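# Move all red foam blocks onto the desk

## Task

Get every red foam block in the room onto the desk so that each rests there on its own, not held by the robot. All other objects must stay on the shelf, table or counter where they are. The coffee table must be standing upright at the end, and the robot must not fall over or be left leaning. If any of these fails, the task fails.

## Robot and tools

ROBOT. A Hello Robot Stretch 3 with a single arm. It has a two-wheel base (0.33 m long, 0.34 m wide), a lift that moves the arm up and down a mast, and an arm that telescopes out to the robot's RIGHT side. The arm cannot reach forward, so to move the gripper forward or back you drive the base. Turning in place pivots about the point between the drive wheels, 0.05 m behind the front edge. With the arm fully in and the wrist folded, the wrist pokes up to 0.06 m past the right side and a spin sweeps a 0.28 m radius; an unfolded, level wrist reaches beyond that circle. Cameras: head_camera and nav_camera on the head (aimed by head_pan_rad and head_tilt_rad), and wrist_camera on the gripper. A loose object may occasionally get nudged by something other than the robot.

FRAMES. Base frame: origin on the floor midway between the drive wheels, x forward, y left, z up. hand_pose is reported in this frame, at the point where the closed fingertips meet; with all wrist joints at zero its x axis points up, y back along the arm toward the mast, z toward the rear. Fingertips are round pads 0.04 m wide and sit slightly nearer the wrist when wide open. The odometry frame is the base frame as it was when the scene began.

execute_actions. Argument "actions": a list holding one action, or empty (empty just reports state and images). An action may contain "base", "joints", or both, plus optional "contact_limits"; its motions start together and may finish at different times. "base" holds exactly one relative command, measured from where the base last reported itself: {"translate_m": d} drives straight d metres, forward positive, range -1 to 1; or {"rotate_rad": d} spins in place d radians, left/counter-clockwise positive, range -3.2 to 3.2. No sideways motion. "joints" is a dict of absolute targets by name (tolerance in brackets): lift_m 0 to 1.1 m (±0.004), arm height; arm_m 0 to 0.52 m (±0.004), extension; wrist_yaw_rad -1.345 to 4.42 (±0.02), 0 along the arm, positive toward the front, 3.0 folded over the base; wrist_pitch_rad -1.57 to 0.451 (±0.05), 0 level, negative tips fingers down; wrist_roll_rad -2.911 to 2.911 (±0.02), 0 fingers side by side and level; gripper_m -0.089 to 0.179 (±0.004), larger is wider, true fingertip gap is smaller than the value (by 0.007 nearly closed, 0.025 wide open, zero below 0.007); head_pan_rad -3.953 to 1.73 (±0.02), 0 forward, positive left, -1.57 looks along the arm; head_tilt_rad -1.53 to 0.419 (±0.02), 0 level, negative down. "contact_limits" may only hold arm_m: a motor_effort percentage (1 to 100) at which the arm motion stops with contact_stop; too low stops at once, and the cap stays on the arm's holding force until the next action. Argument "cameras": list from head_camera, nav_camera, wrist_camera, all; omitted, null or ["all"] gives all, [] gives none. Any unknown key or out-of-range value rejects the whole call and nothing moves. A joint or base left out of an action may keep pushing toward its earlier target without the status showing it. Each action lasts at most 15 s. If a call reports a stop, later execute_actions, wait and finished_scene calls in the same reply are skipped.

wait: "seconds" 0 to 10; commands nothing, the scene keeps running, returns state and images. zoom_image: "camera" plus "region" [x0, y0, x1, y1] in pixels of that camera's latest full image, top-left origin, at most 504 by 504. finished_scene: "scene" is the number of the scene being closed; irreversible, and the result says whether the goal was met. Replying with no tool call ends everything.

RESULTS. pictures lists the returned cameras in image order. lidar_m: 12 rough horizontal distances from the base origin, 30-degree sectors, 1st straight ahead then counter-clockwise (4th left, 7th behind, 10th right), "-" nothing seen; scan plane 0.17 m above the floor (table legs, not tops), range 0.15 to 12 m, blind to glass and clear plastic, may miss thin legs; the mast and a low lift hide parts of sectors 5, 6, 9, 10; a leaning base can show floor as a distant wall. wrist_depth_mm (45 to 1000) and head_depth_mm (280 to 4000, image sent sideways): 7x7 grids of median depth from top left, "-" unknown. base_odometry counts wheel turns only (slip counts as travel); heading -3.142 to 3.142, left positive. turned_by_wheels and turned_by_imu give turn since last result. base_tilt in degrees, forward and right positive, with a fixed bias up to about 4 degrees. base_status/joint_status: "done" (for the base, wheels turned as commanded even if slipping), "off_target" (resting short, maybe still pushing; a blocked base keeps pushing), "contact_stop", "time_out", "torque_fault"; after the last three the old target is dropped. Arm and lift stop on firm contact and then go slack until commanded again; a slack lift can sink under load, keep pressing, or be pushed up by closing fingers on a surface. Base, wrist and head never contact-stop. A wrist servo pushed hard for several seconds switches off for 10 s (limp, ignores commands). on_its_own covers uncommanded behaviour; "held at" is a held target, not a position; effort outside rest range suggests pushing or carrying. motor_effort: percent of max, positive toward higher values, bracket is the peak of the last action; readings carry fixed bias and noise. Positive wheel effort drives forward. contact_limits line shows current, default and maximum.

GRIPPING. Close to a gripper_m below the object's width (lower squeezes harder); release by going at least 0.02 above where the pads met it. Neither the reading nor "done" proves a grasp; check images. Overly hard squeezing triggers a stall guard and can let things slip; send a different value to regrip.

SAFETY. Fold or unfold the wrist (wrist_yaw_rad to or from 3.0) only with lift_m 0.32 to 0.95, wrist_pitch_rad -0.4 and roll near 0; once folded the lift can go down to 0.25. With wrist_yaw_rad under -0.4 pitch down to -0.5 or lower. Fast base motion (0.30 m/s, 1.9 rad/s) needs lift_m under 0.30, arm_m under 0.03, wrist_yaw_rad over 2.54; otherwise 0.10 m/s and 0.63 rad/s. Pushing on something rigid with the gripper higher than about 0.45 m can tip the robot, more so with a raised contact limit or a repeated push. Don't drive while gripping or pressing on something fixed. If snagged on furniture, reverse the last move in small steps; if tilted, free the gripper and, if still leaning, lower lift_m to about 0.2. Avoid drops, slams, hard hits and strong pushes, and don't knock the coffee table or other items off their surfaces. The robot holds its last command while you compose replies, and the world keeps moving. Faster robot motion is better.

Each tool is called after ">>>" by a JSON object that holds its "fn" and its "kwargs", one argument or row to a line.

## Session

>>> {"fn": "execute_actions", "kwargs": {
  "actions": []
}}

Scene clock: 0.00 s.
base_odometry: x=+0.000 y=+0.000 heading=+0.000 (m, m, rad; odometry frame)
turned_by_wheels: +0.000 (rad since the last result)
turned_by_imu: +0.000 (rad since the last result)
base_tilt: forward=+0.5 right=-1.1 (deg)
lidar_m: 0.77 0.72 0.78 1.10 1.80 1.89 1.33 1.16 1.55 1.99 1.94 1.21
head_depth_mm: 1518 1198 1245 1173 979 1136 1183 / 955 1274 1423 1346 908 926 927 / 909 1299 1364 1337 847 848 879 / 880 1248 1270 1271 801 799 842 / 883 1193 1195 1194 933 826 835 / 892 1144 1115 1136 1156 792 915 / 660 655 658 651 654 664 1094
base_status: not commanded
joint_positions: lift_m=+0.309 arm_m=+0.001 wrist_yaw_rad=+3.088 wrist_pitch_rad=-0.512 wrist_roll_rad=+0.006 gripper_m=+0.037 head_pan_rad=-0.003 head_tilt_rad=+0.012
joint_status: not commanded
motor_effort: left_wheel=+0 right_wheel=+1 lift_m=+33 arm_m=+0 wrist_yaw_rad=+0 wrist_pitch_rad=+5 wrist_roll_rad=+1 gripper_m=+0 head_pan_rad=+0 head_tilt_rad=+3 (%)
hand_pose: x=-0.0099 y=+0.0650 z=+0.3010 quat_wxyz=(+0.198, +0.690, +0.160, +0.677) (m; base frame)
wrist_depth_mm: - - - - - 786 632 / 909 953 - - - 824 660 / 748 750 - 779 814 766 675 / 626 636 - 658 670 680 672 / 523 539 541 564 587 576 591 / 482 - - - 504 492 499 / - - - - 430 449 445
pictures: head_camera (sideways: a quarter turn clockwise sets it upright), nav_camera (sideways: a quarter turn counterclockwise sets it upright), wrist_camera
Images, in order (width x height): head_camera 896x504, nav_camera 672x504, wrist_camera 644x364.

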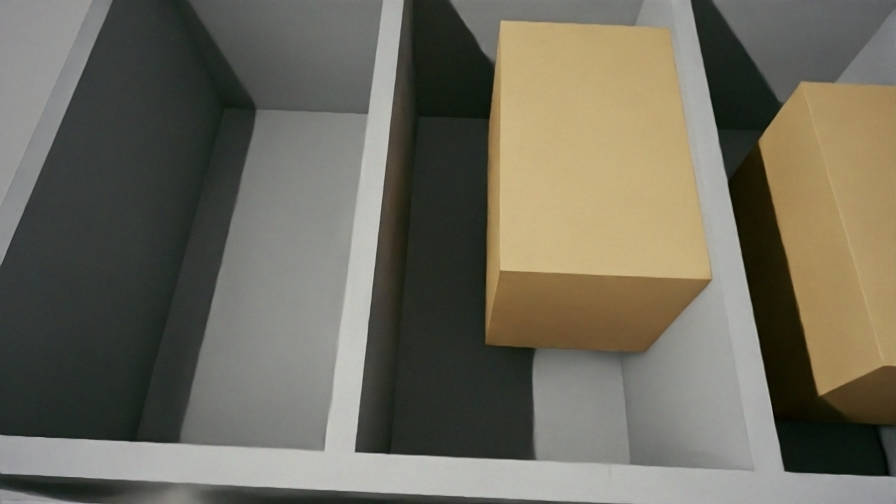

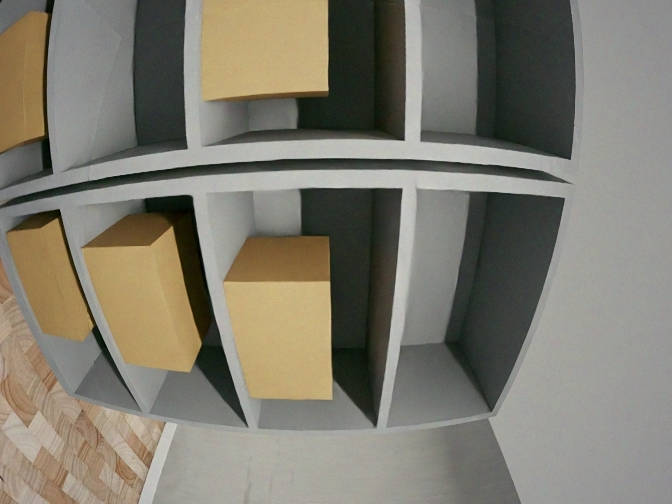

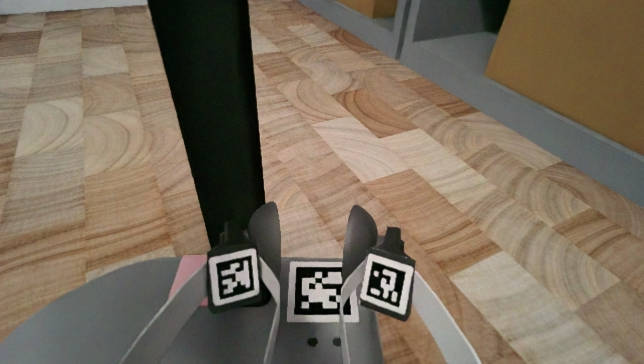

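>>> {"fn": "execute_actions", "kwargs": {
  "actions": [
    {"joints":{"head_pan_rad":-2.5,"head_tilt_rad":-0.5}}
  ],
  "cameras": ["head_camera","nav_camera"]
}}

>>> {"fn": "execute_actions", "kwargs": {
  "actions": [
    {"joints":{"head_pan_rad":-3.7,"head_tilt_rad":-0.5}}
  ],
  "cameras": ["head_camera","nav_camera"]
}}

>>> {"fn": "execute_actions", "kwargs": {
  "actions": [
    {"joints":{"head_pan_rad":1.2,"head_tilt_rad":-0.5}}
  ],
  "cameras": ["head_camera","nav_camera"]
}}

Scene clock: 4.80 s.
base_odometry: x=+0.000 y=+0.000 heading=+0.000 (m, m, rad; odometry frame)
turned_by_wheels: +0.000 (rad since the last result)
turned_by_imu: +0.000 (rad since the last result)
base_tilt: forward=+0.5 right=-1.1 (deg)
lidar_m: 0.77 0.72 0.78 1.10 1.79 1.89 1.32 1.15 1.55 1.99 1.94 1.21
head_depth_mm: 1295 1414 1553 1261 1033 1576 1284 / 1332 1447 1585 1243 1377 1531 1275 / 1359 1479 1607 1225 1770 1566 1279 / 1385 1509 1634 1216 1827 1537 1270 / 1413 1538 1647 1199 1882 1525 1262 / 1443 1572 1676 1184 1852 1527 1253 / 1459 1604 1699 1173 1925 1517 1241
base_status: not commanded
joint_positions: lift_m=+0.309 arm_m=+0.001 wrist_yaw_rad=+3.088 wrist_pitch_rad=-0.512 wrist_roll_rad=+0.006 gripper_m=+0.037 head_pan_rad=-2.493 head_tilt_rad=-0.494
joint_status: all done
motor_effort: left_wheel=+0(0) right_wheel=+1(0) lift_m=+33(34) arm_m=+1(1) wrist_yaw_rad=+0(1) wrist_pitch_rad=+5(5) wrist_roll_rad=+1(0) gripper_m=+0(0) head_pan_rad=-2(36) head_tilt_rad=-2(29) (%)
hand_pose: x=-0.0099 y=+0.0650 z=+0.3010 quat_wxyz=(+0.198, +0.690, +0.160, +0.677) (m; base frame)
wrist_depth_mm: - - - - - 779 622 / 903 930 - - - 805 657 / 740 729 - 778 787 770 670 / 622 616 - 639 659 667 659 / 541 548 537 555 587 573 587 / 474 - - - 510 502 511 / - - - - 435 445 447
pictures: head_camera (sideways: a quarter turn clockwise sets it upright), nav_camera (sideways: a quarter turn counterclockwise sets it upright)
Images, in order (width x height): head_camera 896x504, nav_camera 672x504.

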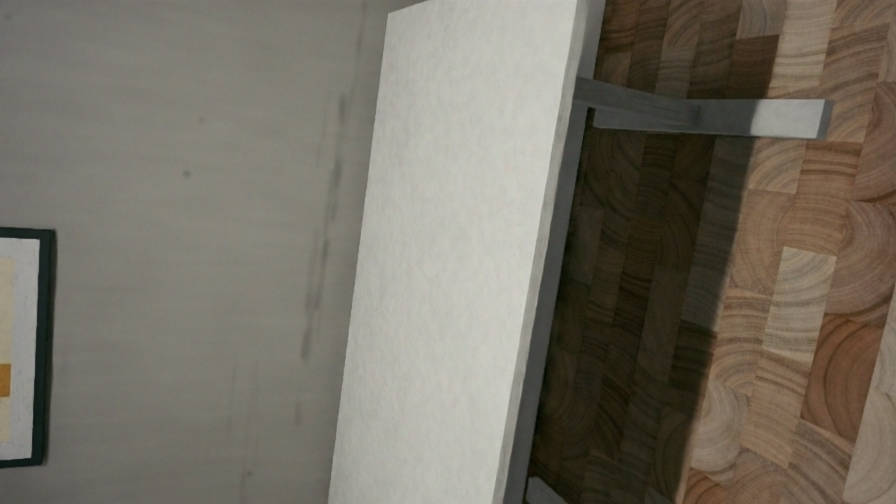

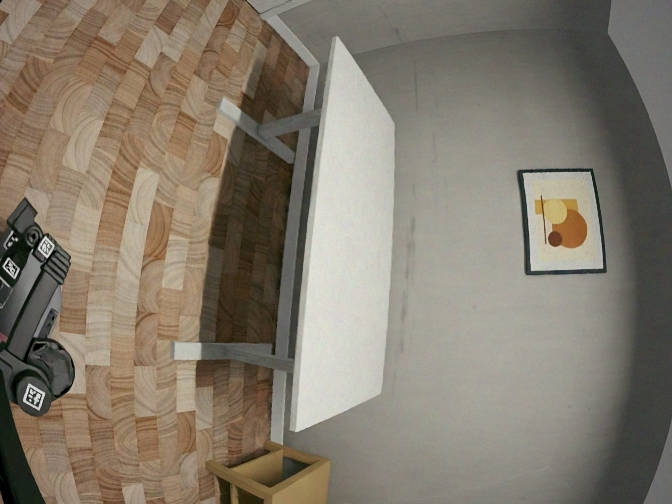

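Scene clock: 5.97 s.
base_odometry: x=+0.000 y=+0.000 heading=+0.000 (m, m, rad; odometry frame)
turned_by_wheels: +0.000 (rad since the last result)
turned_by_imu: +0.000 (rad since the last result)
base_tilt: forward=+0.5 right=-1.2 (deg)
lidar_m: 0.77 0.72 0.79 1.10 1.80 1.89 1.32 1.16 1.55 1.99 1.94 1.21
head_depth_mm: 1480 1600 1708 1883 1966 - - / 1572 1693 1834 2022 2026 1568 1317 / 1676 1795 1966 2169 1986 1560 1276 / 1770 1935 2115 2310 1968 1544 1271 / 1896 2093 2270 2103 1953 1541 1264 / 1921 2086 2253 1831 1874 1522 1252 / 1748 1875 2006 1714 1727 1514 1244
base_status: not commanded
joint_positions: lift_m=+0.309 arm_m=+0.001 wrist_yaw_rad=+3.088 wrist_pitch_rad=-0.512 wrist_roll_rad=+0.006 gripper_m=+0.037 head_pan_rad=-3.693 head_tilt_rad=-0.494
joint_status: all done
motor_effort: left_wheel=+0(0) right_wheel=+1(1) lift_m=+34(33) arm_m=+0(0) wrist_yaw_rad=+0(0) wrist_pitch_rad=+5(5) wrist_roll_rad=+0(1) gripper_m=+0(0) head_pan_rad=-3(35) head_tilt_rad=-3(2) (%)
hand_pose: x=-0.0099 y=+0.0650 z=+0.3010 quat_wxyz=(+0.198, +0.690, +0.160, +0.677) (m; base frame)
wrist_depth_mm: - - - - - 792 655 / 909 937 - - - 809 652 / 741 763 - 793 785 778 689 / 615 621 - 667 658 679 659 / 525 547 541 554 583 569 572 / 478 - - - 508 500 504 / - - - - 440 446 449
pictures: head_camera (sideways: a quarter turn clockwise sets it upright), nav_camera (sideways: a quarter turn counterclockwise sets it upright)
Images, in order (width x height): head_camera 896x504, nav_camera 672x504.

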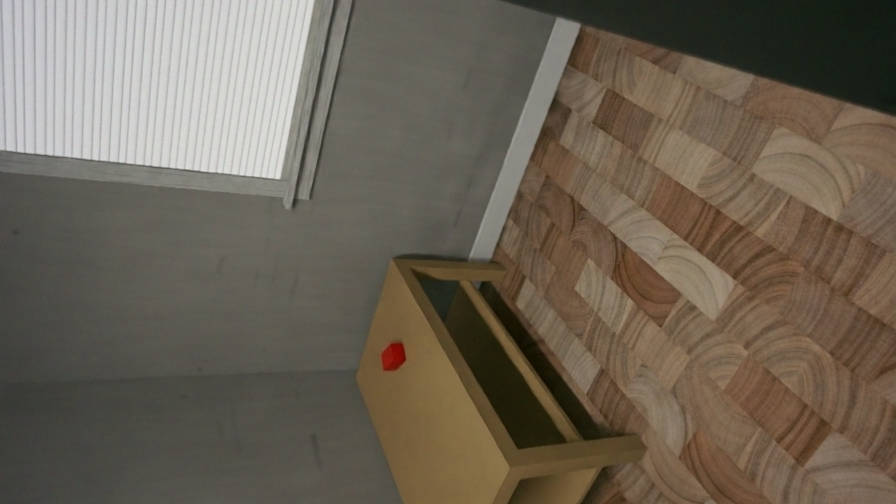

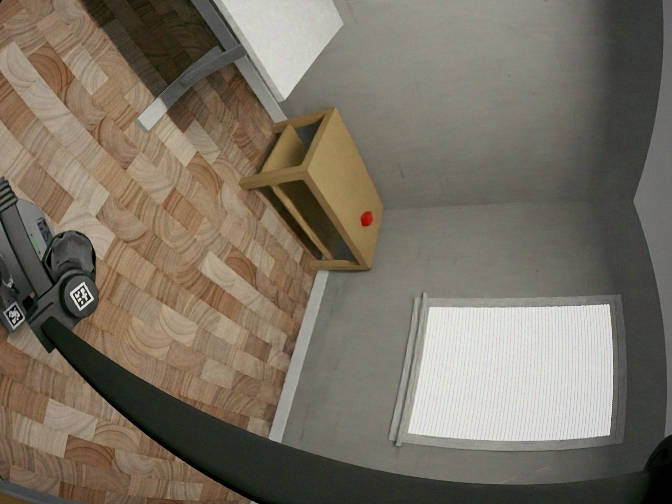

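Scene clock: 8.67 s.
base_odometry: x=+0.000 y=+0.000 heading=+0.000 (m, m, rad; odometry frame)
turned_by_wheels: +0.000 (rad since the last result)
turned_by_imu: +0.000 (rad since the last result)
base_tilt: forward=+0.5 right=-1.2 (deg)
lidar_m: 0.77 0.72 0.78 1.10 1.80 1.88 1.33 1.16 1.56 1.99 1.94 1.21
head_depth_mm: 1030 696 727 1241 1186 988 1023 / 1102 749 787 1381 1181 1083 1128 / 1086 1173 891 1470 1172 1190 1220 / 973 1077 1127 1357 1263 1423 1274 / 900 985 1070 1219 1361 1490 1259 / 1453 1135 1376 1460 1630 1519 1253 / 1546 1239 1522 1670 1802 1511 1238
base_status: not commanded
joint_positions: lift_m=+0.309 arm_m=+0.001 wrist_yaw_rad=+3.088 wrist_pitch_rad=-0.512 wrist_roll_rad=+0.006 gripper_m=+0.037 head_pan_rad=+1.193 head_tilt_rad=-0.494
joint_status: all done
motor_effort: left_wheel=+0(1) right_wheel=+1(1) lift_m=+33(34) arm_m=+0(0) wrist_yaw_rad=+0(0) wrist_pitch_rad=+5(5) wrist_roll_rad=+1(1) gripper_m=+0(0) head_pan_rad=+3(32) head_tilt_rad=-3(3) (%)
hand_pose: x=-0.0099 y=+0.0650 z=+0.3010 quat_wxyz=(+0.198, +0.690, +0.160, +0.677) (m; base frame)
wrist_depth_mm: - - - - - 788 636 / 928 920 - - - 784 664 / 739 753 - 803 814 765 687 / 625 641 - 663 660 669 659 / 528 542 548 566 577 575 583 / 480 - - - 502 493 510 / - - - - 441 437 447
pictures: head_camera (sideways: a quarter turn clockwise sets it upright), nav_camera (sideways: a quarter turn counterclockwise sets it upright)
Images, in order (width x height): head_camera 896x504, nav_camera 672x504.

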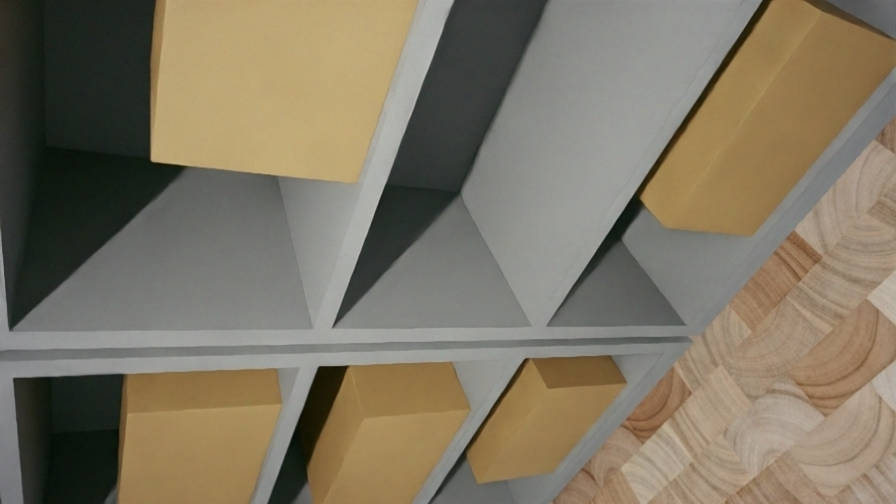

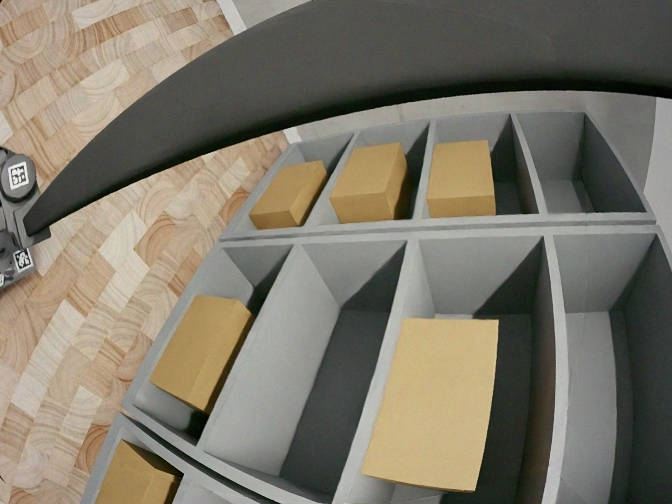

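>>> {"fn": "execute_actions", "kwargs": {
  "actions": [
    {"base":{"rotate_rad":-0.62},"joints":{"lift_m":0.28,"head_pan_rad":-2.4,"head_tilt_rad":-0.6}}
  ],
  "cameras": []
}}

>>> {"fn": "execute_actions", "kwargs": {
  "actions": [
    {"base":{"translate_m":-1.0}}
  ],
  "cameras": ["nav_camera"]
}}

>>> {"fn": "execute_actions", "kwargs": {
  "actions": [
    {"base":{"translate_m":-0.35}}
  ],
  "cameras": []
}}

>>> {"fn": "execute_actions", "kwargs": {
  "actions": [
    {"base":{"rotate_rad":-0.72},"joints":{"head_pan_rad":-1.57,"head_tilt_rad":-0.7}}
  ],
  "cameras": ["head_camera","nav_camera"]
}}

Scene clock: 20.63 s.
base_odometry: x=+0.000 y=+0.000 heading=-0.620 (m, m, rad; odometry frame)
turned_by_wheels: -0.620 (rad since the last result)
turned_by_imu: -0.628 (rad since the last result)
base_tilt: forward=+0.5 right=-1.1 (deg)
lidar_m: 1.21 0.78 0.72 0.76 1.09 1.78 1.83 1.32 1.15 1.55 2.03 1.94
head_depth_mm: 1593 1784 2002 1712 1777 1462 1225 / 1523 1699 1934 1699 1733 1456 1214 / 1472 1663 1857 2072 1783 1443 1207 / 1433 1604 1790 2006 1764 1433 1192 / 1385 1534 1529 1103 1709 1392 1193 / 1335 1487 1420 1043 1747 1414 1186 / 1303 1441 1401 1031 1723 1409 1181
base_status: done
joint_positions: lift_m=+0.280 arm_m=+0.001 wrist_yaw_rad=+3.088 wrist_pitch_rad=-0.513 wrist_roll_rad=+0.006 gripper_m=+0.037 head_pan_rad=-2.393 head_tilt_rad=-0.593
joint_status: all done
motor_effort: left_wheel=+1(7) right_wheel=-2(8) lift_m=+29(30) arm_m=-1(0) wrist_yaw_rad=+0(0) wrist_pitch_rad=+5(5) wrist_roll_rad=+1(1) gripper_m=+0(0) head_pan_rad=-3(35) head_tilt_rad=-3(13) (%)
hand_pose: x=-0.0099 y=+0.0648 z=+0.2721 quat_wxyz=(+0.199, +0.690, +0.161, +0.677) (m; base frame)
wrist_depth_mm: - - - 805 712 963 616 / 851 853 908 830 784 742 637 / 712 699 - 719 754 747 655 / 579 603 - 603 629 636 638 / 502 518 - 535 546 538 537 / - - - - 470 462 471 / - - - - 405 412 416
pictures: none
No camera images: the call's "cameras" was empty. Leave "cameras" out to get every camera's image.

Scene clock: 25.67 s.
base_odometry: x=-0.814 y=+0.581 heading=-0.620 (m, m, rad; odometry frame)
turned_by_wheels: +0.000 (rad since the last result)
turned_by_imu: -0.002 (rad since the last result)
base_tilt: forward=+0.5 right=-1.1 (deg)
lidar_m: 1.77 1.27 1.19 1.25 0.95 0.91 0.94 1.20 0.57 0.97 0.95 2.82
head_depth_mm: 1108 1249 1375 1433 1178 1345 1224 / 1069 1207 1374 1480 1164 1315 1213 / 1035 1160 1304 1446 1163 1237 1199 / 999 1113 1260 1394 1151 1014 1199 / 967 1074 1212 1346 1142 980 1167 / 939 1037 1167 1305 1130 948 1114 / 911 1009 1114 1263 1250 1330 1156
base_status: done
joint_positions: lift_m=+0.280 arm_m=+0.001 wrist_yaw_rad=+3.088 wrist_pitch_rad=-0.513 wrist_roll_rad=+0.006 gripper_m=+0.037 head_pan_rad=-2.393 head_tilt_rad=-0.593
joint_status: not commanded
motor_effort: left_wheel=+1(5) right_wheel=-1(11) lift_m=+29(29) arm_m=+0(0) wrist_yaw_rad=+0(0) wrist_pitch_rad=+5(5) wrist_roll_rad=+1(1) gripper_m=+0(0) head_pan_rad=-2(3) head_tilt_rad=-3(3) (%)
hand_pose: x=-0.0099 y=+0.0648 z=+0.2720 quat_wxyz=(+0.199, +0.690, +0.161, +0.677) (m; base frame)
wrist_depth_mm: 769 909 - - - - - / 783 877 904 910 931 - 955 / 686 697 - 742 752 751 785 / 566 601 - 600 630 636 638 / 493 521 - 535 542 543 547 / - - - - 475 462 470 / - - - - 406 421 415
pictures: nav_camera (sideways: a quarter turn counterclockwise sets it upright)
Images, in order (width x height): nav_camera 672x504.

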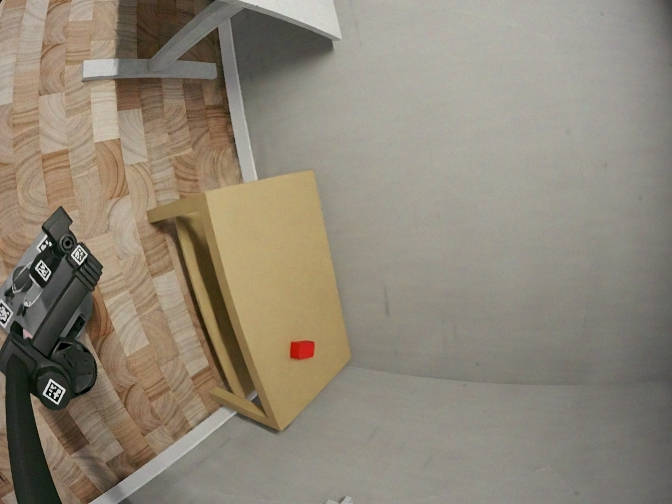

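Scene clock: 28.60 s.
base_odometry: x=-1.099 y=+0.784 heading=-0.620 (m, m, rad; odometry frame)
turned_by_wheels: +0.000 (rad since the last result)
turned_by_imu: -0.001 (rad since the last result)
base_tilt: forward=+0.5 right=-1.2 (deg)
lidar_m: 2.01 1.53 1.38 0.88 0.63 0.60 0.62 0.64 0.98 0.52 1.09 2.27
head_depth_mm: 844 875 914 956 1005 1009 1085 / 914 1006 1087 1167 1189 942 1119 / 881 983 1115 1280 1161 941 1101 / 854 947 1063 1226 1151 935 1023 / 824 913 1026 1173 1139 924 835 / 797 881 989 1119 1136 921 794 / 776 856 954 1076 1126 914 769
base_status: done
joint_positions: lift_m=+0.280 arm_m=+0.001 wrist_yaw_rad=+3.088 wrist_pitch_rad=-0.513 wrist_roll_rad=+0.006 gripper_m=+0.037 head_pan_rad=-2.393 head_tilt_rad=-0.593
joint_status: not commanded
motor_effort: left_wheel=+2(6) right_wheel=-2(9) lift_m=+29(29) arm_m=-2(0) wrist_yaw_rad=+0(0) wrist_pitch_rad=+5(5) wrist_roll_rad=+0(1) gripper_m=+0(0) head_pan_rad=-2(2) head_tilt_rad=-3(3) (%)
hand_pose: x=-0.0099 y=+0.0648 z=+0.2720 quat_wxyz=(+0.199, +0.690, +0.161, +0.677) (m; base frame)
wrist_depth_mm: 516 591 960 - - - - / 545 664 895 918 960 - - / 565 675 - 738 752 784 775 / 562 582 - 606 616 632 639 / 499 517 - 534 535 536 529 / - - - - 468 466 468 / - - - - 410 419 421
pictures: none
No camera images: the call's "cameras" was empty. Leave "cameras" out to get every camera's image.

Scene clock: 30.43 s.
base_odometry: x=-1.099 y=+0.784 heading=-1.340 (m, m, rad; odometry frame)
turned_by_wheels: -0.720 (rad since the last result)
turned_by_imu: -0.728 (rad since the last result)
base_tilt: forward=+0.5 right=-1.2 (deg)
lidar_m: 1.09 2.55 1.56 1.38 1.14 0.68 0.60 0.60 0.62 0.98 0.96 0.52
head_depth_mm: 891 988 1070 1115 1108 955 1133 / 866 990 1141 1285 1067 931 1164 / 848 962 1110 1267 1023 903 1137 / 833 939 1081 1224 1047 878 1130 / 814 919 1053 1201 1043 867 1103 / 797 893 1021 1167 1027 863 1072 / 779 876 997 1147 1025 860 1024
base_status: done
joint_positions: lift_m=+0.280 arm_m=+0.001 wrist_yaw_rad=+3.088 wrist_pitch_rad=-0.513 wrist_roll_rad=+0.006 gripper_m=+0.037 head_pan_rad=-1.577 head_tilt_rad=-0.691
joint_status: all done
motor_effort: left_wheel=+1(7) right_wheel=-2(9) lift_m=+29(29) arm_m=+0(0) wrist_yaw_rad=+0(0) wrist_pitch_rad=+5(5) wrist_roll_rad=+1(1) gripper_m=+0(0) head_pan_rad=+3(34) head_tilt_rad=-4(16) (%)
hand_pose: x=-0.0099 y=+0.0648 z=+0.2720 quat_wxyz=(+0.199, +0.690, +0.161, +0.677) (m; base frame)
wrist_depth_mm: - - - - - - - / 881 843 876 935 943 - - / 679 702 - 748 745 786 774 / 589 583 - 607 615 649 632 / 501 519 - 528 544 540 547 / - - - - 466 466 479 / - - - - 410 410 418
pictures: head_camera (sideways: a quarter turn clockwise sets it upright), nav_camera (sideways: a quarter turn counterclockwise sets it upright)
Images, in order (width x height): head_camera 896x504, nav_camera 672x504.

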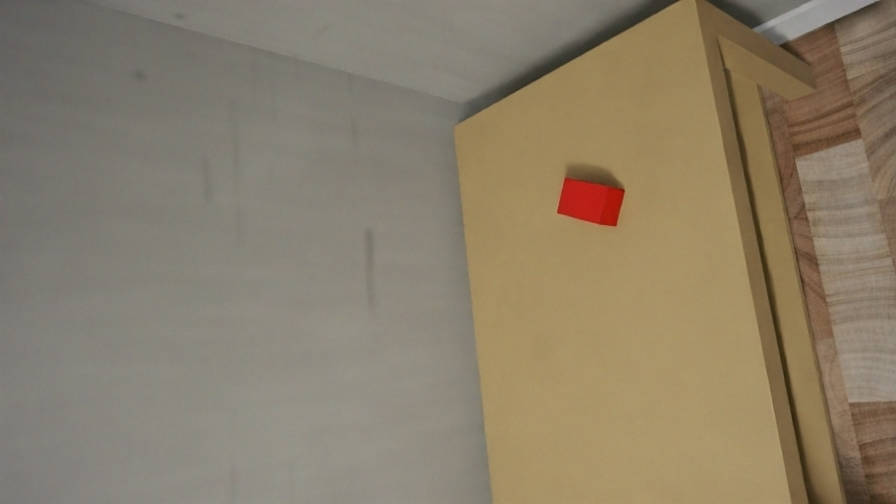

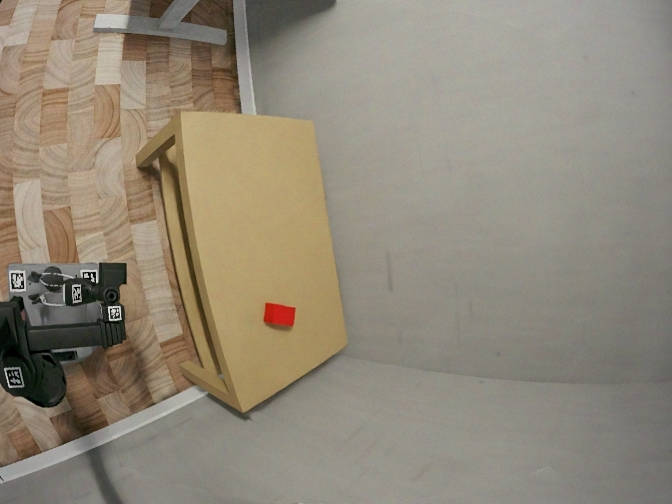

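>>> {"fn": "execute_actions", "kwargs": {
  "actions": [
    {"base":{"translate_m":-0.07},"joints":{"lift_m":0.62,"wrist_pitch_rad":-0.4}}
  ],
  "cameras": []
}}

>>> {"fn": "execute_actions", "kwargs": {
  "actions": [
    {"joints":{"wrist_yaw_rad":0.0,"gripper_m":0.16}}
  ],
  "cameras": []
}}

>>> {"fn": "execute_actions", "kwargs": {
  "actions": [
    {"joints":{"lift_m":0.54,"arm_m":0.2}}
  ],
  "cameras": ["wrist_camera"]
}}

Scene clock: 40.33 s.
base_odometry: x=-1.115 y=+0.852 heading=-1.340 (m, m, rad; odometry frame)
turned_by_wheels: +0.000 (rad since the last result)
turned_by_imu: +0.000 (rad since the last result)
base_tilt: forward=+0.5 right=-1.2 (deg)
lidar_m: 1.16 2.60 1.54 1.36 1.01 0.61 0.53 0.53 0.58 1.00 1.00 0.58
head_depth_mm: 868 915 954 987 1026 1024 1100 / 886 1005 1138 1238 1089 938 1151 / 863 982 1127 1267 1056 923 1189 / 845 959 1103 1236 1020 897 1131 / 824 935 1066 1210 1039 874 1122 / 810 906 1045 1185 1031 864 1074 / 793 889 1016 1154 1029 860 1067
base_status: done
joint_positions: lift_m=+0.620 arm_m=+0.001 wrist_yaw_rad=+3.088 wrist_pitch_rad=-0.420 wrist_roll_rad=+0.006 gripper_m=+0.037 head_pan_rad=-1.577 head_tilt_rad=-0.691
joint_status: all done
motor_effort: left_wheel=+1(9) right_wheel=-1(10) lift_m=+37(40) arm_m=+0(0) wrist_yaw_rad=-1(0) wrist_pitch_rad=+7(8) wrist_roll_rad=+1(0) gripper_m=+0(0) head_pan_rad=+3(3) head_tilt_rad=-3(4) (%)
hand_pose: x=-0.0092 y=+0.0775 z=+0.6321 quat_wxyz=(+0.167, +0.697, +0.129, +0.686) (m; base frame)
wrist_depth_mm: - - - - - - - / - - - - - - - / 929 - - - - - - / 893 - - - - - - / 887 - - - - - - / 814 873 - 901 920 919 933 / 731 754 771 781 779 796 822
pictures: none
No camera images: the call's "cameras" was empty. Leave "cameras" out to get every camera's image.

Scene clock: 42.87 s.
base_odometry: x=-1.115 y=+0.852 heading=-1.340 (m, m, rad; odometry frame)
turned_by_wheels: +0.000 (rad since the last result)
turned_by_imu: +0.000 (rad since the last result)
base_tilt: forward=+0.5 right=-1.1 (deg)
lidar_m: 1.16 2.59 1.55 1.36 1.00 0.61 0.53 0.54 0.58 1.00 1.00 0.58
head_depth_mm: 864 916 946 990 1027 1024 1102 / 883 1005 1138 1245 1095 943 1145 / 863 985 1133 1271 1057 922 1177 / 846 956 1103 1227 1023 899 - / 824 934 1070 1210 1041 892 1104 / 808 913 1040 1189 1036 864 1078 / 791 888 1013 1161 1026 861 1070
base_status: not commanded
joint_positions: lift_m=+0.620 arm_m=+0.001 wrist_yaw_rad=+0.003 wrist_pitch_rad=-0.420 wrist_roll_rad=+0.006 gripper_m=+0.160 head_pan_rad=-1.577 head_tilt_rad=-0.691
joint_status: all done
motor_effort: left_wheel=+1(2) right_wheel=-1(1) lift_m=+37(37) arm_m=+0(0) wrist_yaw_rad=-2(2) wrist_pitch_rad=+7(7) wrist_roll_rad=+1(0) gripper_m=+0(86) head_pan_rad=+3(3) head_tilt_rad=-3(3) (%)
hand_pose: x=-0.0209 y=-0.3705 z=+0.6321 quat_wxyz=(+0.690, +0.148, -0.693, -0.147) (m; base frame)
wrist_depth_mm: 617 664 684 692 717 621 461 / 696 697 729 782 784 642 469 / 611 631 631 647 650 641 467 / 494 498 501 480 522 563 471 / 414 415 423 425 430 447 481 / - 359 360 367 370 - 437 / 303 310 318 338 370 465 452
pictures: none
No camera images: the call's "cameras" was empty. Leave "cameras" out to get every camera's image.

Scene clock: 45.57 s.
base_odometry: x=-1.115 y=+0.852 heading=-1.340 (m, m, rad; odometry frame)
turned_by_wheels: +0.000 (rad since the last result)
turned_by_imu: +0.000 (rad since the last result)
base_tilt: forward=+0.5 right=-1.2 (deg)
lidar_m: 1.16 2.59 1.54 1.36 1.00 0.61 0.53 0.54 0.58 1.00 1.00 0.58
head_depth_mm: 863 918 950 989 1022 1022 1101 / 883 1006 1130 1242 1092 940 1140 / 864 981 1135 1275 1054 - 1134 / 844 958 1094 1236 1043 - 1130 / 823 932 1076 1210 1045 869 1102 / 808 908 1042 1185 1031 862 1084 / 789 885 1017 1154 1026 857 1065
base_status: not commanded
joint_positions: lift_m=+0.540 arm_m=+0.200 wrist_yaw_rad=+0.001 wrist_pitch_rad=-0.420 wrist_roll_rad=+0.006 gripper_m=+0.160 head_pan_rad=-1.577 head_tilt_rad=-0.691
joint_status: all done
motor_effort: left_wheel=+1(1) right_wheel=-1(1) lift_m=+29(32) arm_m=+2(1) wrist_yaw_rad=-1(2) wrist_pitch_rad=+7(7) wrist_roll_rad=+1(0) gripper_m=+0(0) head_pan_rad=+3(3) head_tilt_rad=-4(3) (%)
hand_pose: x=-0.0212 y=-0.5689 z=+0.5525 quat_wxyz=(+0.690, +0.148, -0.693, -0.148) (m; base frame)
wrist_depth_mm: 470 479 503 531 565 566 424 / 510 531 554 583 603 559 420 / 449 459 471 484 494 518 428 / 357 365 376 381 387 401 417 / 305 305 312 262 310 337 334 / - 263 266 262 273 - 284 / 222 229 230 235 240 236 247
pictures: wrist_camera
Images, in order (width x height): wrist_camera 644x364.

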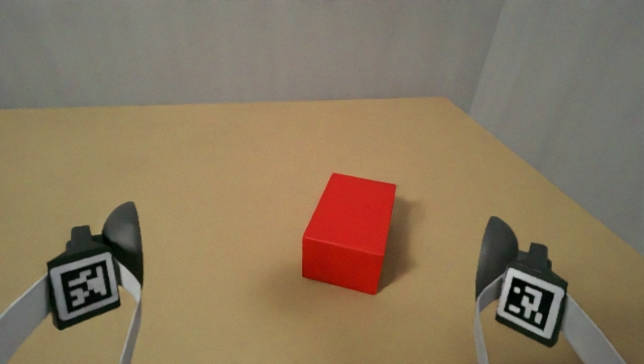

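>>> {"fn": "execute_actions", "kwargs": {
  "actions": [
    {"joints":{"lift_m":0.483,"arm_m":0.24,"wrist_yaw_rad":-0.15}}
  ],
  "cameras": ["wrist_camera"]
}}

Scene clock: 50.63 s.
base_odometry: x=-1.115 y=+0.852 heading=-1.340 (m, m, rad; odometry frame)
turned_by_wheels: +0.000 (rad since the last result)
turned_by_imu: +0.000 (rad since the last result)
base_tilt: forward=+0.5 right=-1.1 (deg)
lidar_m: 1.16 2.59 1.55 1.36 1.01 0.61 0.53 0.54 0.58 1.00 1.00 0.58
head_depth_mm: 862 915 950 989 1027 1018 1103 / 887 1003 1136 1247 1094 942 1144 / 862 982 1132 1276 1056 948 1146 / 845 959 1100 1232 1047 - 1127 / 827 931 1067 1209 1043 868 1109 / 806 912 1040 1186 1029 866 1076 / 790 887 1014 1158 1024 860 1066
base_status: not commanded
joint_positions: lift_m=+0.483 arm_m=+0.240 wrist_yaw_rad=-0.148 wrist_pitch_rad=-0.420 wrist_roll_rad=+0.006 gripper_m=+0.160 head_pan_rad=-1.577 head_tilt_rad=-0.691
joint_status: all done
motor_effort: left_wheel=+1(0) right_wheel=-1(1) lift_m=+29(30) arm_m=+2(3) wrist_yaw_rad=-1(1) wrist_pitch_rad=+6(7) wrist_roll_rad=+1(1) gripper_m=+0(0) head_pan_rad=+3(3) head_tilt_rad=-4(4) (%)
hand_pose: x=-0.0545 y=-0.6065 z=+0.4955 quat_wxyz=(+0.677, +0.096, -0.702, -0.198) (m; base frame)
wrist_depth_mm: 415 444 481 532 571 454 352 / 430 467 465 488 545 468 357 / 332 343 351 360 372 418 367 / 269 272 270 218 293 297 345 / 232 229 216 188 242 251 249 / - 196 198 199 203 - 209 / 167 172 174 176 178 176 183
pictures: wrist_camera
Images, in order (width x height): wrist_camera 644x364.

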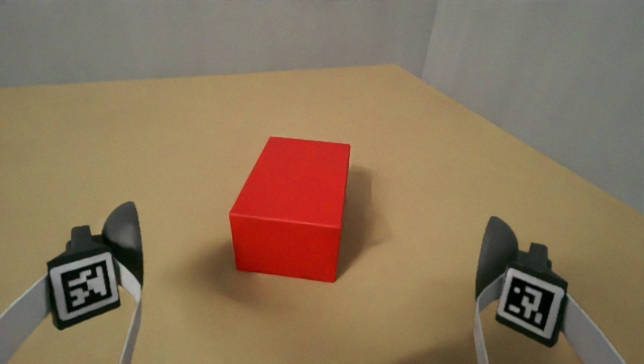

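>>> {"fn": "execute_actions", "kwargs": {
  "actions": [
    {"joints":{"lift_m":0.476,"arm_m":0.32}}
  ],
  "cameras": ["wrist_camera"]
}}

Scene clock: 54.47 s.
base_odometry: x=-1.115 y=+0.852 heading=-1.340 (m, m, rad; odometry frame)
turned_by_wheels: +0.000 (rad since the last result)
turned_by_imu: +0.000 (rad since the last result)
base_tilt: forward=+0.5 right=-1.1 (deg)
lidar_m: 1.16 2.60 1.54 1.36 1.01 0.61 0.53 0.54 0.58 1.00 1.00 0.58
head_depth_mm: 864 916 951 988 1029 1031 1101 / 882 1006 1130 1236 1094 943 1138 / 866 980 1124 1280 1092 948 1156 / 842 954 1106 1228 1095 871 1130 / 827 936 1067 1220 1042 870 1107 / 808 908 1036 1191 1030 862 1073 / 792 888 1014 1153 1027 860 1069
base_status: not commanded
joint_positions: lift_m=+0.476 arm_m=+0.320 wrist_yaw_rad=-0.148 wrist_pitch_rad=-0.420 wrist_roll_rad=+0.006 gripper_m=+0.160 head_pan_rad=-1.577 head_tilt_rad=-0.691
joint_status: all done
motor_effort: left_wheel=+0(1) right_wheel=-1(1) lift_m=+29(29) arm_m=+1(3) wrist_yaw_rad=-2(3) wrist_pitch_rad=+7(7) wrist_roll_rad=+1(1) gripper_m=+0(0) head_pan_rad=+3(3) head_tilt_rad=-4(4) (%)
hand_pose: x=-0.0546 y=-0.6865 z=+0.4885 quat_wxyz=(+0.677, +0.095, -0.702, -0.199) (m; base frame)
wrist_depth_mm: 360 382 412 445 489 425 339 / 384 402 433 465 508 447 346 / 321 325 334 349 352 406 351 / 259 263 269 271 279 283 333 / 223 220 214 163 226 241 238 / - 187 178 139 195 - 204 / 159 164 122 121 171 169 176
pictures: wrist_camera
Images, in order (width x height): wrist_camera 644x364.

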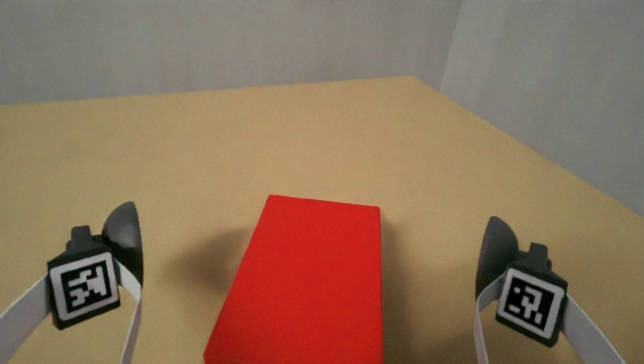

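>>> {"fn": "execute_actions", "kwargs": {
  "actions": [
    {"joints":{"gripper_m":0.015}}
  ],
  "cameras": ["wrist_camera"]
}}

>>> {"fn": "execute_actions", "kwargs": {
  "actions": [
    {"joints":{"lift_m":0.53}}
  ],
  "cameras": ["wrist_camera"]
}}

Scene clock: 58.50 s.
base_odometry: x=-1.115 y=+0.852 heading=-1.340 (m, m, rad; odometry frame)
turned_by_wheels: +0.000 (rad since the last result)
turned_by_imu: +0.000 (rad since the last result)
base_tilt: forward=+0.5 right=-1.1 (deg)
lidar_m: 1.16 2.59 1.54 1.36 1.00 0.60 0.53 0.54 0.58 0.99 1.00 0.58
head_depth_mm: 865 918 953 990 1029 1020 1098 / 883 1001 1136 1245 1091 945 1144 / 865 978 1133 1270 1086 953 1159 / 841 954 1101 1235 1104 874 1134 / 828 932 1071 1213 1038 869 1106 / 807 911 1045 1188 1036 866 1079 / 789 888 1012 1153 1029 855 1063
base_status: not commanded
joint_positions: lift_m=+0.476 arm_m=+0.320 wrist_yaw_rad=-0.148 wrist_pitch_rad=-0.420 wrist_roll_rad=+0.006 gripper_m=+0.016 head_pan_rad=-1.577 head_tilt_rad=-0.691
joint_status: all done
motor_effort: left_wheel=+1(1) right_wheel=-1(1) lift_m=+29(29) arm_m=+2(2) wrist_yaw_rad=-1(1) wrist_pitch_rad=+6(6) wrist_roll_rad=+1(1) gripper_m=-16(92) head_pan_rad=+3(3) head_tilt_rad=-4(4) (%)
hand_pose: x=-0.0546 y=-0.6865 z=+0.4885 quat_wxyz=(+0.677, +0.095, -0.702, -0.199) (m; base frame)
wrist_depth_mm: 359 379 412 441 487 435 333 / 381 397 428 468 511 451 347 / 317 329 334 345 353 402 355 / 257 262 268 275 278 285 329 / 216 221 165 161 231 232 237 / 184 190 137 138 - 197 202 / 163 165 122 120 170 174 176
pictures: wrist_camera
Images, in order (width x height): wrist_camera 644x364.

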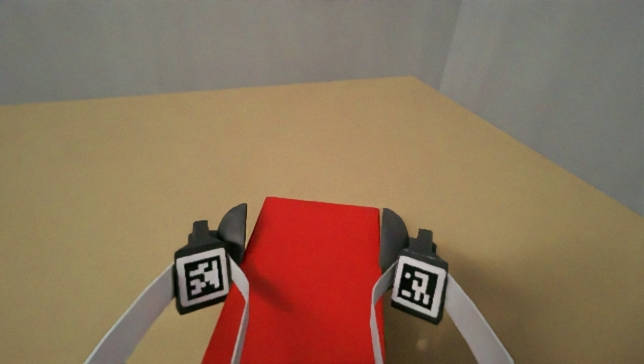

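Scene clock: 59.83 s.
base_odometry: x=-1.115 y=+0.852 heading=-1.340 (m, m, rad; odometry frame)
turned_by_wheels: +0.000 (rad since the last result)
turned_by_imu: +0.000 (rad since the last result)
base_tilt: forward=+0.5 right=-1.1 (deg)
lidar_m: 1.16 2.60 1.55 1.36 1.01 0.60 0.54 0.54 0.58 1.00 1.00 0.58
head_depth_mm: 866 917 949 986 1024 1024 1101 / 880 1000 1134 1246 1092 932 1139 / 860 980 1134 1267 1118 905 1158 / 846 957 1097 1229 1106 875 1129 / 825 933 1073 1210 1037 872 1103 / 809 913 1039 1186 1029 862 1077 / 793 886 1010 1155 1028 857 1065
base_status: not commanded
joint_positions: lift_m=+0.530 arm_m=+0.320 wrist_yaw_rad=-0.148 wrist_pitch_rad=-0.420 wrist_roll_rad=+0.006 gripper_m=+0.016 head_pan_rad=-1.577 head_tilt_rad=-0.691
joint_status: all done
motor_effort: left_wheel=+1(2) right_wheel=-1(1) lift_m=+38(40) arm_m=+2(1) wrist_yaw_rad=-1(1) wrist_pitch_rad=+6(6) wrist_roll_rad=+1(1) gripper_m=-16(16) head_pan_rad=+3(3) head_tilt_rad=-3(3) (%)
hand_pose: x=-0.0546 y=-0.6865 z=+0.5421 quat_wxyz=(+0.677, +0.095, -0.702, -0.199) (m; base frame)
wrist_depth_mm: 362 382 411 452 494 431 339 / 380 409 452 486 535 439 347 / 403 425 454 451 477 461 355 / 342 349 357 362 371 418 361 / 289 291 165 161 310 310 352 / 246 254 137 138 - 265 269 / 216 218 122 119 227 232 231
pictures: wrist_camera
Images, in order (width x height): wrist_camera 644x364.

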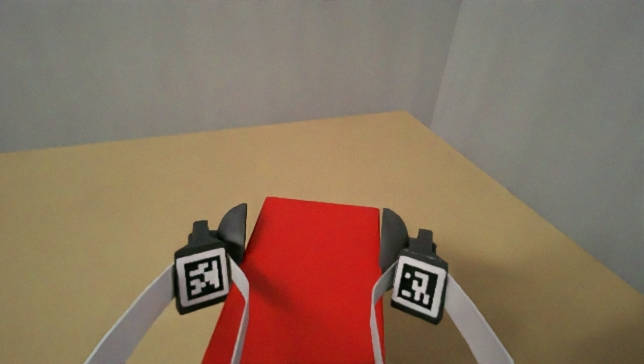

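>>> {"fn": "execute_actions", "kwargs": {
  "actions": [
    {"base":{"rotate_rad":0.31},"joints":{"lift_m":0.86,"arm_m":0.0,"wrist_yaw_rad":0.0,"head_pan_rad":-0.8,"head_tilt_rad":-0.8}}
  ],
  "cameras": ["head_camera"]
}}

>>> {"fn": "execute_actions", "kwargs": {
  "actions": [
    {"base":{"translate_m":1.0}}
  ],
  "cameras": ["head_camera","nav_camera"]
}}

Scene clock: 67.57 s.
base_odometry: x=-1.115 y=+0.852 heading=-1.030 (m, m, rad; odometry frame)
turned_by_wheels: +0.310 (rad since the last result)
turned_by_imu: +0.314 (rad since the last result)
base_tilt: forward=+0.6 right=-1.1 (deg)
lidar_m: 3.17 1.78 1.39 1.36 0.70 0.54 0.53 0.57 0.84 1.00 0.58 1.16
head_depth_mm: 955 1052 1169 1191 993 846 1016 / 1048 1158 1303 1379 985 876 1113 / 1165 1298 1479 1674 982 1210 1119 / 1295 1403 1717 1790 1394 1253 1118 / 1478 1311 2002 1733 1488 1274 1114 / 1665 1304 1358 1643 1484 1269 1107 / 1807 1284 1989 1752 1469 1256 1095
base_status: done
joint_positions: lift_m=+0.860 arm_m=+0.002 wrist_yaw_rad=-0.001 wrist_pitch_rad=-0.420 wrist_roll_rad=+0.006 gripper_m=+0.016 head_pan_rad=-0.807 head_tilt_rad=-0.790
joint_status: all done
joint sent to its limit — the command would take arm_m past its lower limit, so that joint was sent only as far as its limit.
motor_effort: left_wheel=-2(5) right_wheel=+2(9) lift_m=+38(39) arm_m=-3(8) wrist_yaw_rad=+0(3) wrist_pitch_rad=+7(6) wrist_roll_rad=+1(1) gripper_m=-16(16) head_pan_rad=+3(33) head_tilt_rad=-4(14) (%)
hand_pose: x=-0.0217 y=-0.3707 z=+0.8721 quat_wxyz=(+0.690, +0.147, -0.693, -0.148) (m; base frame)
wrist_depth_mm: 748 736 723 703 677 643 639 / 806 789 752 740 715 724 690 / 887 894 802 827 805 795 720 / - 964 878 850 832 822 727 / - 772 165 161 789 787 714 / - 628 136 138 - 683 674 / 909 557 122 120 575 580 621
pictures: head_camera (sideways: a quarter turn clockwise sets it upright)
Images, in order (width x height): head_camera 896x504.

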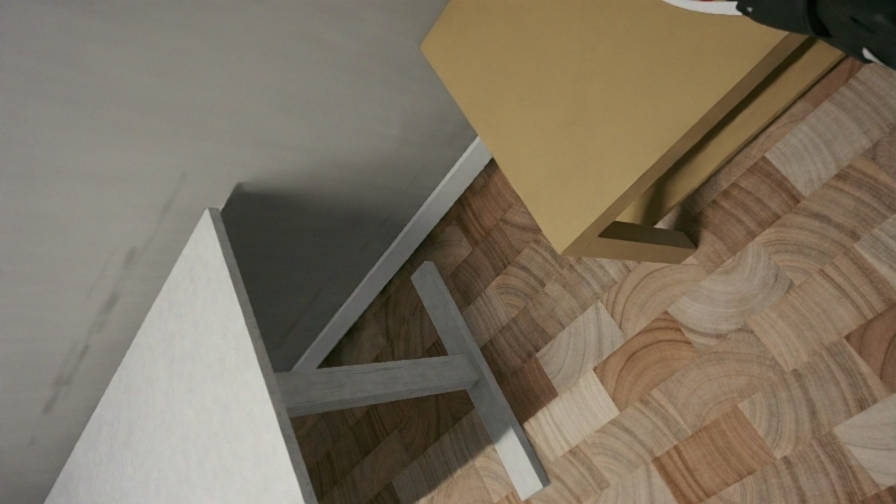

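Scene clock: 79.00 s.
base_odometry: x=-0.600 y=-0.005 heading=-1.030 (m, m, rad; odometry frame)
turned_by_wheels: +0.000 (rad since the last result)
turned_by_imu: +0.000 (rad since the last result)
base_tilt: forward=+0.5 right=-1.1 (deg)
lidar_m: 2.20 1.77 1.30 1.27 1.37 1.55 1.49 0.75 1.10 0.61 1.16 1.43
head_depth_mm: 1045 1156 1023 810 669 571 525 / 1142 1244 1011 802 666 579 1099 / 1272 1327 997 796 658 1217 1121 / 1422 1346 993 789 689 1287 1122 / 1626 1317 978 783 1456 1272 1113 / 1876 1294 972 1641 1475 1267 1107 / 2018 1281 1002 1721 1457 1268 1104
base_status: done
joint_positions: lift_m=+0.860 arm_m=+0.002 wrist_yaw_rad=-0.001 wrist_pitch_rad=-0.420 wrist_roll_rad=+0.006 gripper_m=+0.016 head_pan_rad=-0.807 head_tilt_rad=-0.790
joint_status: not commanded
motor_effort: left_wheel=-1(2) right_wheel=+3(9) lift_m=+37(38) arm_m=-2(2) wrist_yaw_rad=+0(1) wrist_pitch_rad=+6(6) wrist_roll_rad=+1(1) gripper_m=-16(16) head_pan_rad=+3(3) head_tilt_rad=-4(4) (%)
hand_pose: x=-0.0217 y=-0.3707 z=+0.8721 quat_wxyz=(+0.690, +0.147, -0.693, -0.148) (m; base frame)
wrist_depth_mm: 841 821 809 778 748 727 717 / 729 760 773 809 800 760 777 / 540 554 570 600 879 847 825 / 438 445 458 468 950 912 889 / 368 374 165 161 - - 837 / 318 324 136 137 - - 739 / 278 282 122 120 - - 864
pictures: head_camera (sideways: a quarter turn clockwise sets it upright), nav_camera (sideways: a quarter turn counterclockwise sets it upright)
Images, in order (width x height): head_camera 896x504, nav_camera 672x504.

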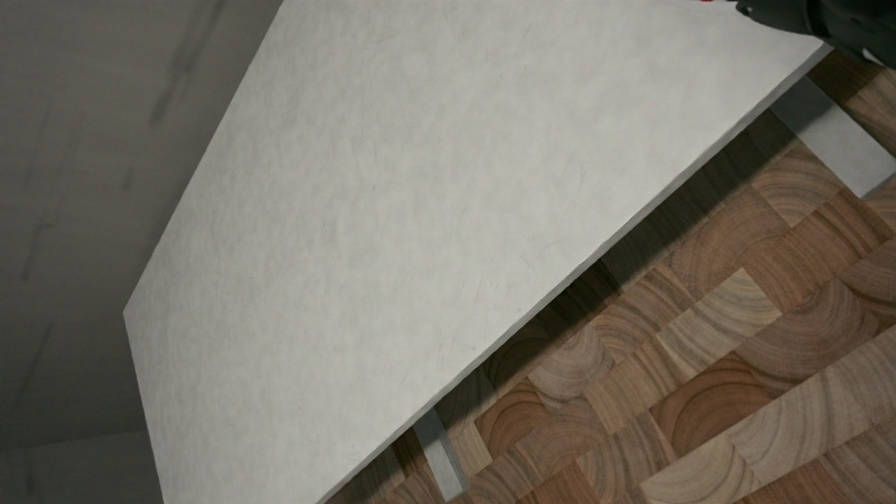

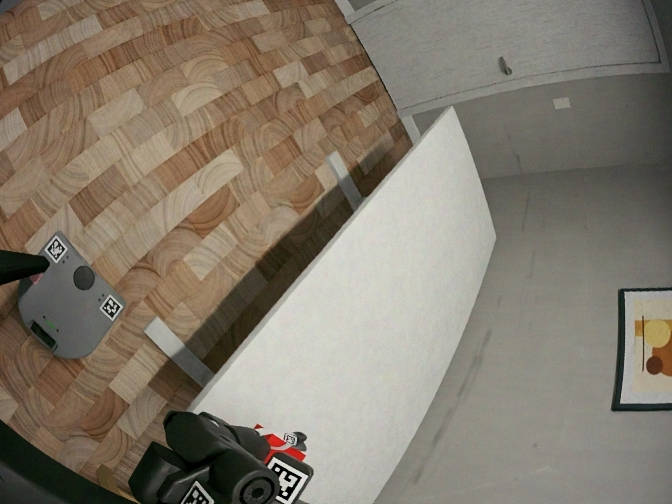

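>>> {"fn": "execute_actions", "kwargs": {
  "actions": []
}}

Scene clock: 94.57 s.
base_odometry: x=-0.600 y=-0.005 heading=-1.030 (m, m, rad; odometry frame)
turned_by_wheels: +0.000 (rad since the last result)
turned_by_imu: +0.000 (rad since the last result)
base_tilt: forward=+0.5 right=-1.2 (deg)
lidar_m: 2.20 1.76 1.29 1.28 1.37 1.54 1.49 0.75 1.10 0.61 1.16 1.43
head_depth_mm: 1044 1149 1022 808 669 571 525 / 1149 1243 1016 803 666 578 1102 / 1263 1321 1002 795 660 1212 1114 / 1416 1332 993 787 688 1278 1118 / 1606 1320 980 786 1451 1277 1109 / 1876 1303 971 1640 1473 1275 1105 / 2024 1280 1001 1711 1475 1258 1102
base_status: done
joint_positions: lift_m=+0.860 arm_m=+0.002 wrist_yaw_rad=-0.001 wrist_pitch_rad=-0.420 wrist_roll_rad=+0.006 gripper_m=+0.016 head_pan_rad=-0.807 head_tilt_rad=-0.790
joint_status: not commanded
motor_effort: left_wheel=-2(2) right_wheel=+3(9) lift_m=+37(38) arm_m=-2(2) wrist_yaw_rad=+1(1) wrist_pitch_rad=+6(6) wrist_roll_rad=+1(1) gripper_m=-16(16) head_pan_rad=+3(3) head_tilt_rad=-4(4) (%)
hand_pose: x=-0.0217 y=-0.3707 z=+0.8721 quat_wxyz=(+0.690, +0.147, -0.693, -0.148) (m; base frame)
wrist_depth_mm: 820 822 799 749 746 728 716 / 711 763 784 790 805 767 757 / 548 564 575 595 851 865 830 / 441 448 455 466 970 922 912 / 368 369 165 161 - - 834 / 318 329 136 139 - - 749 / 278 279 121 120 - - 866
pictures: head_camera (sideways: a quarter turn clockwise sets it upright), nav_camera (sideways: a quarter turn counterclockwise sets it upright), wrist_camera
Images, in order (width x height): head_camera 896x504, nav_camera 672x504, wrist_camera 644x364.

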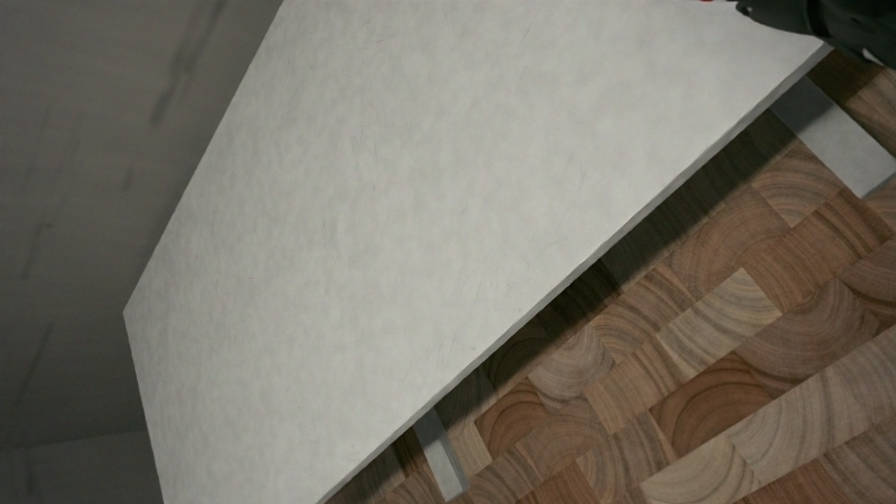

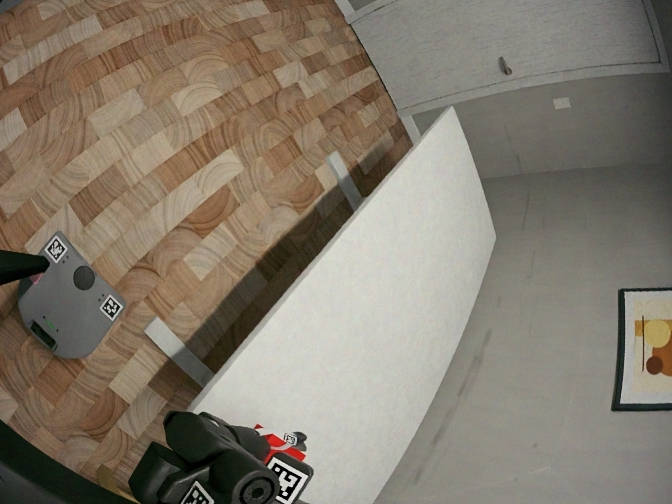

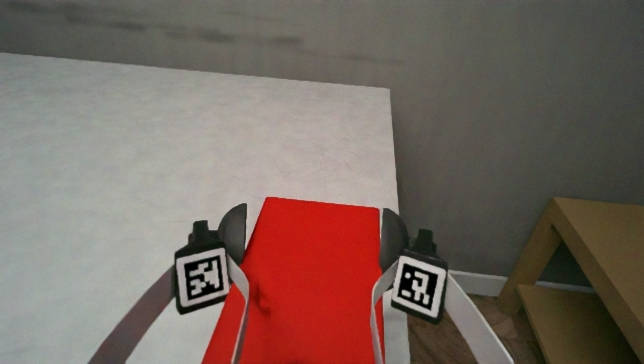

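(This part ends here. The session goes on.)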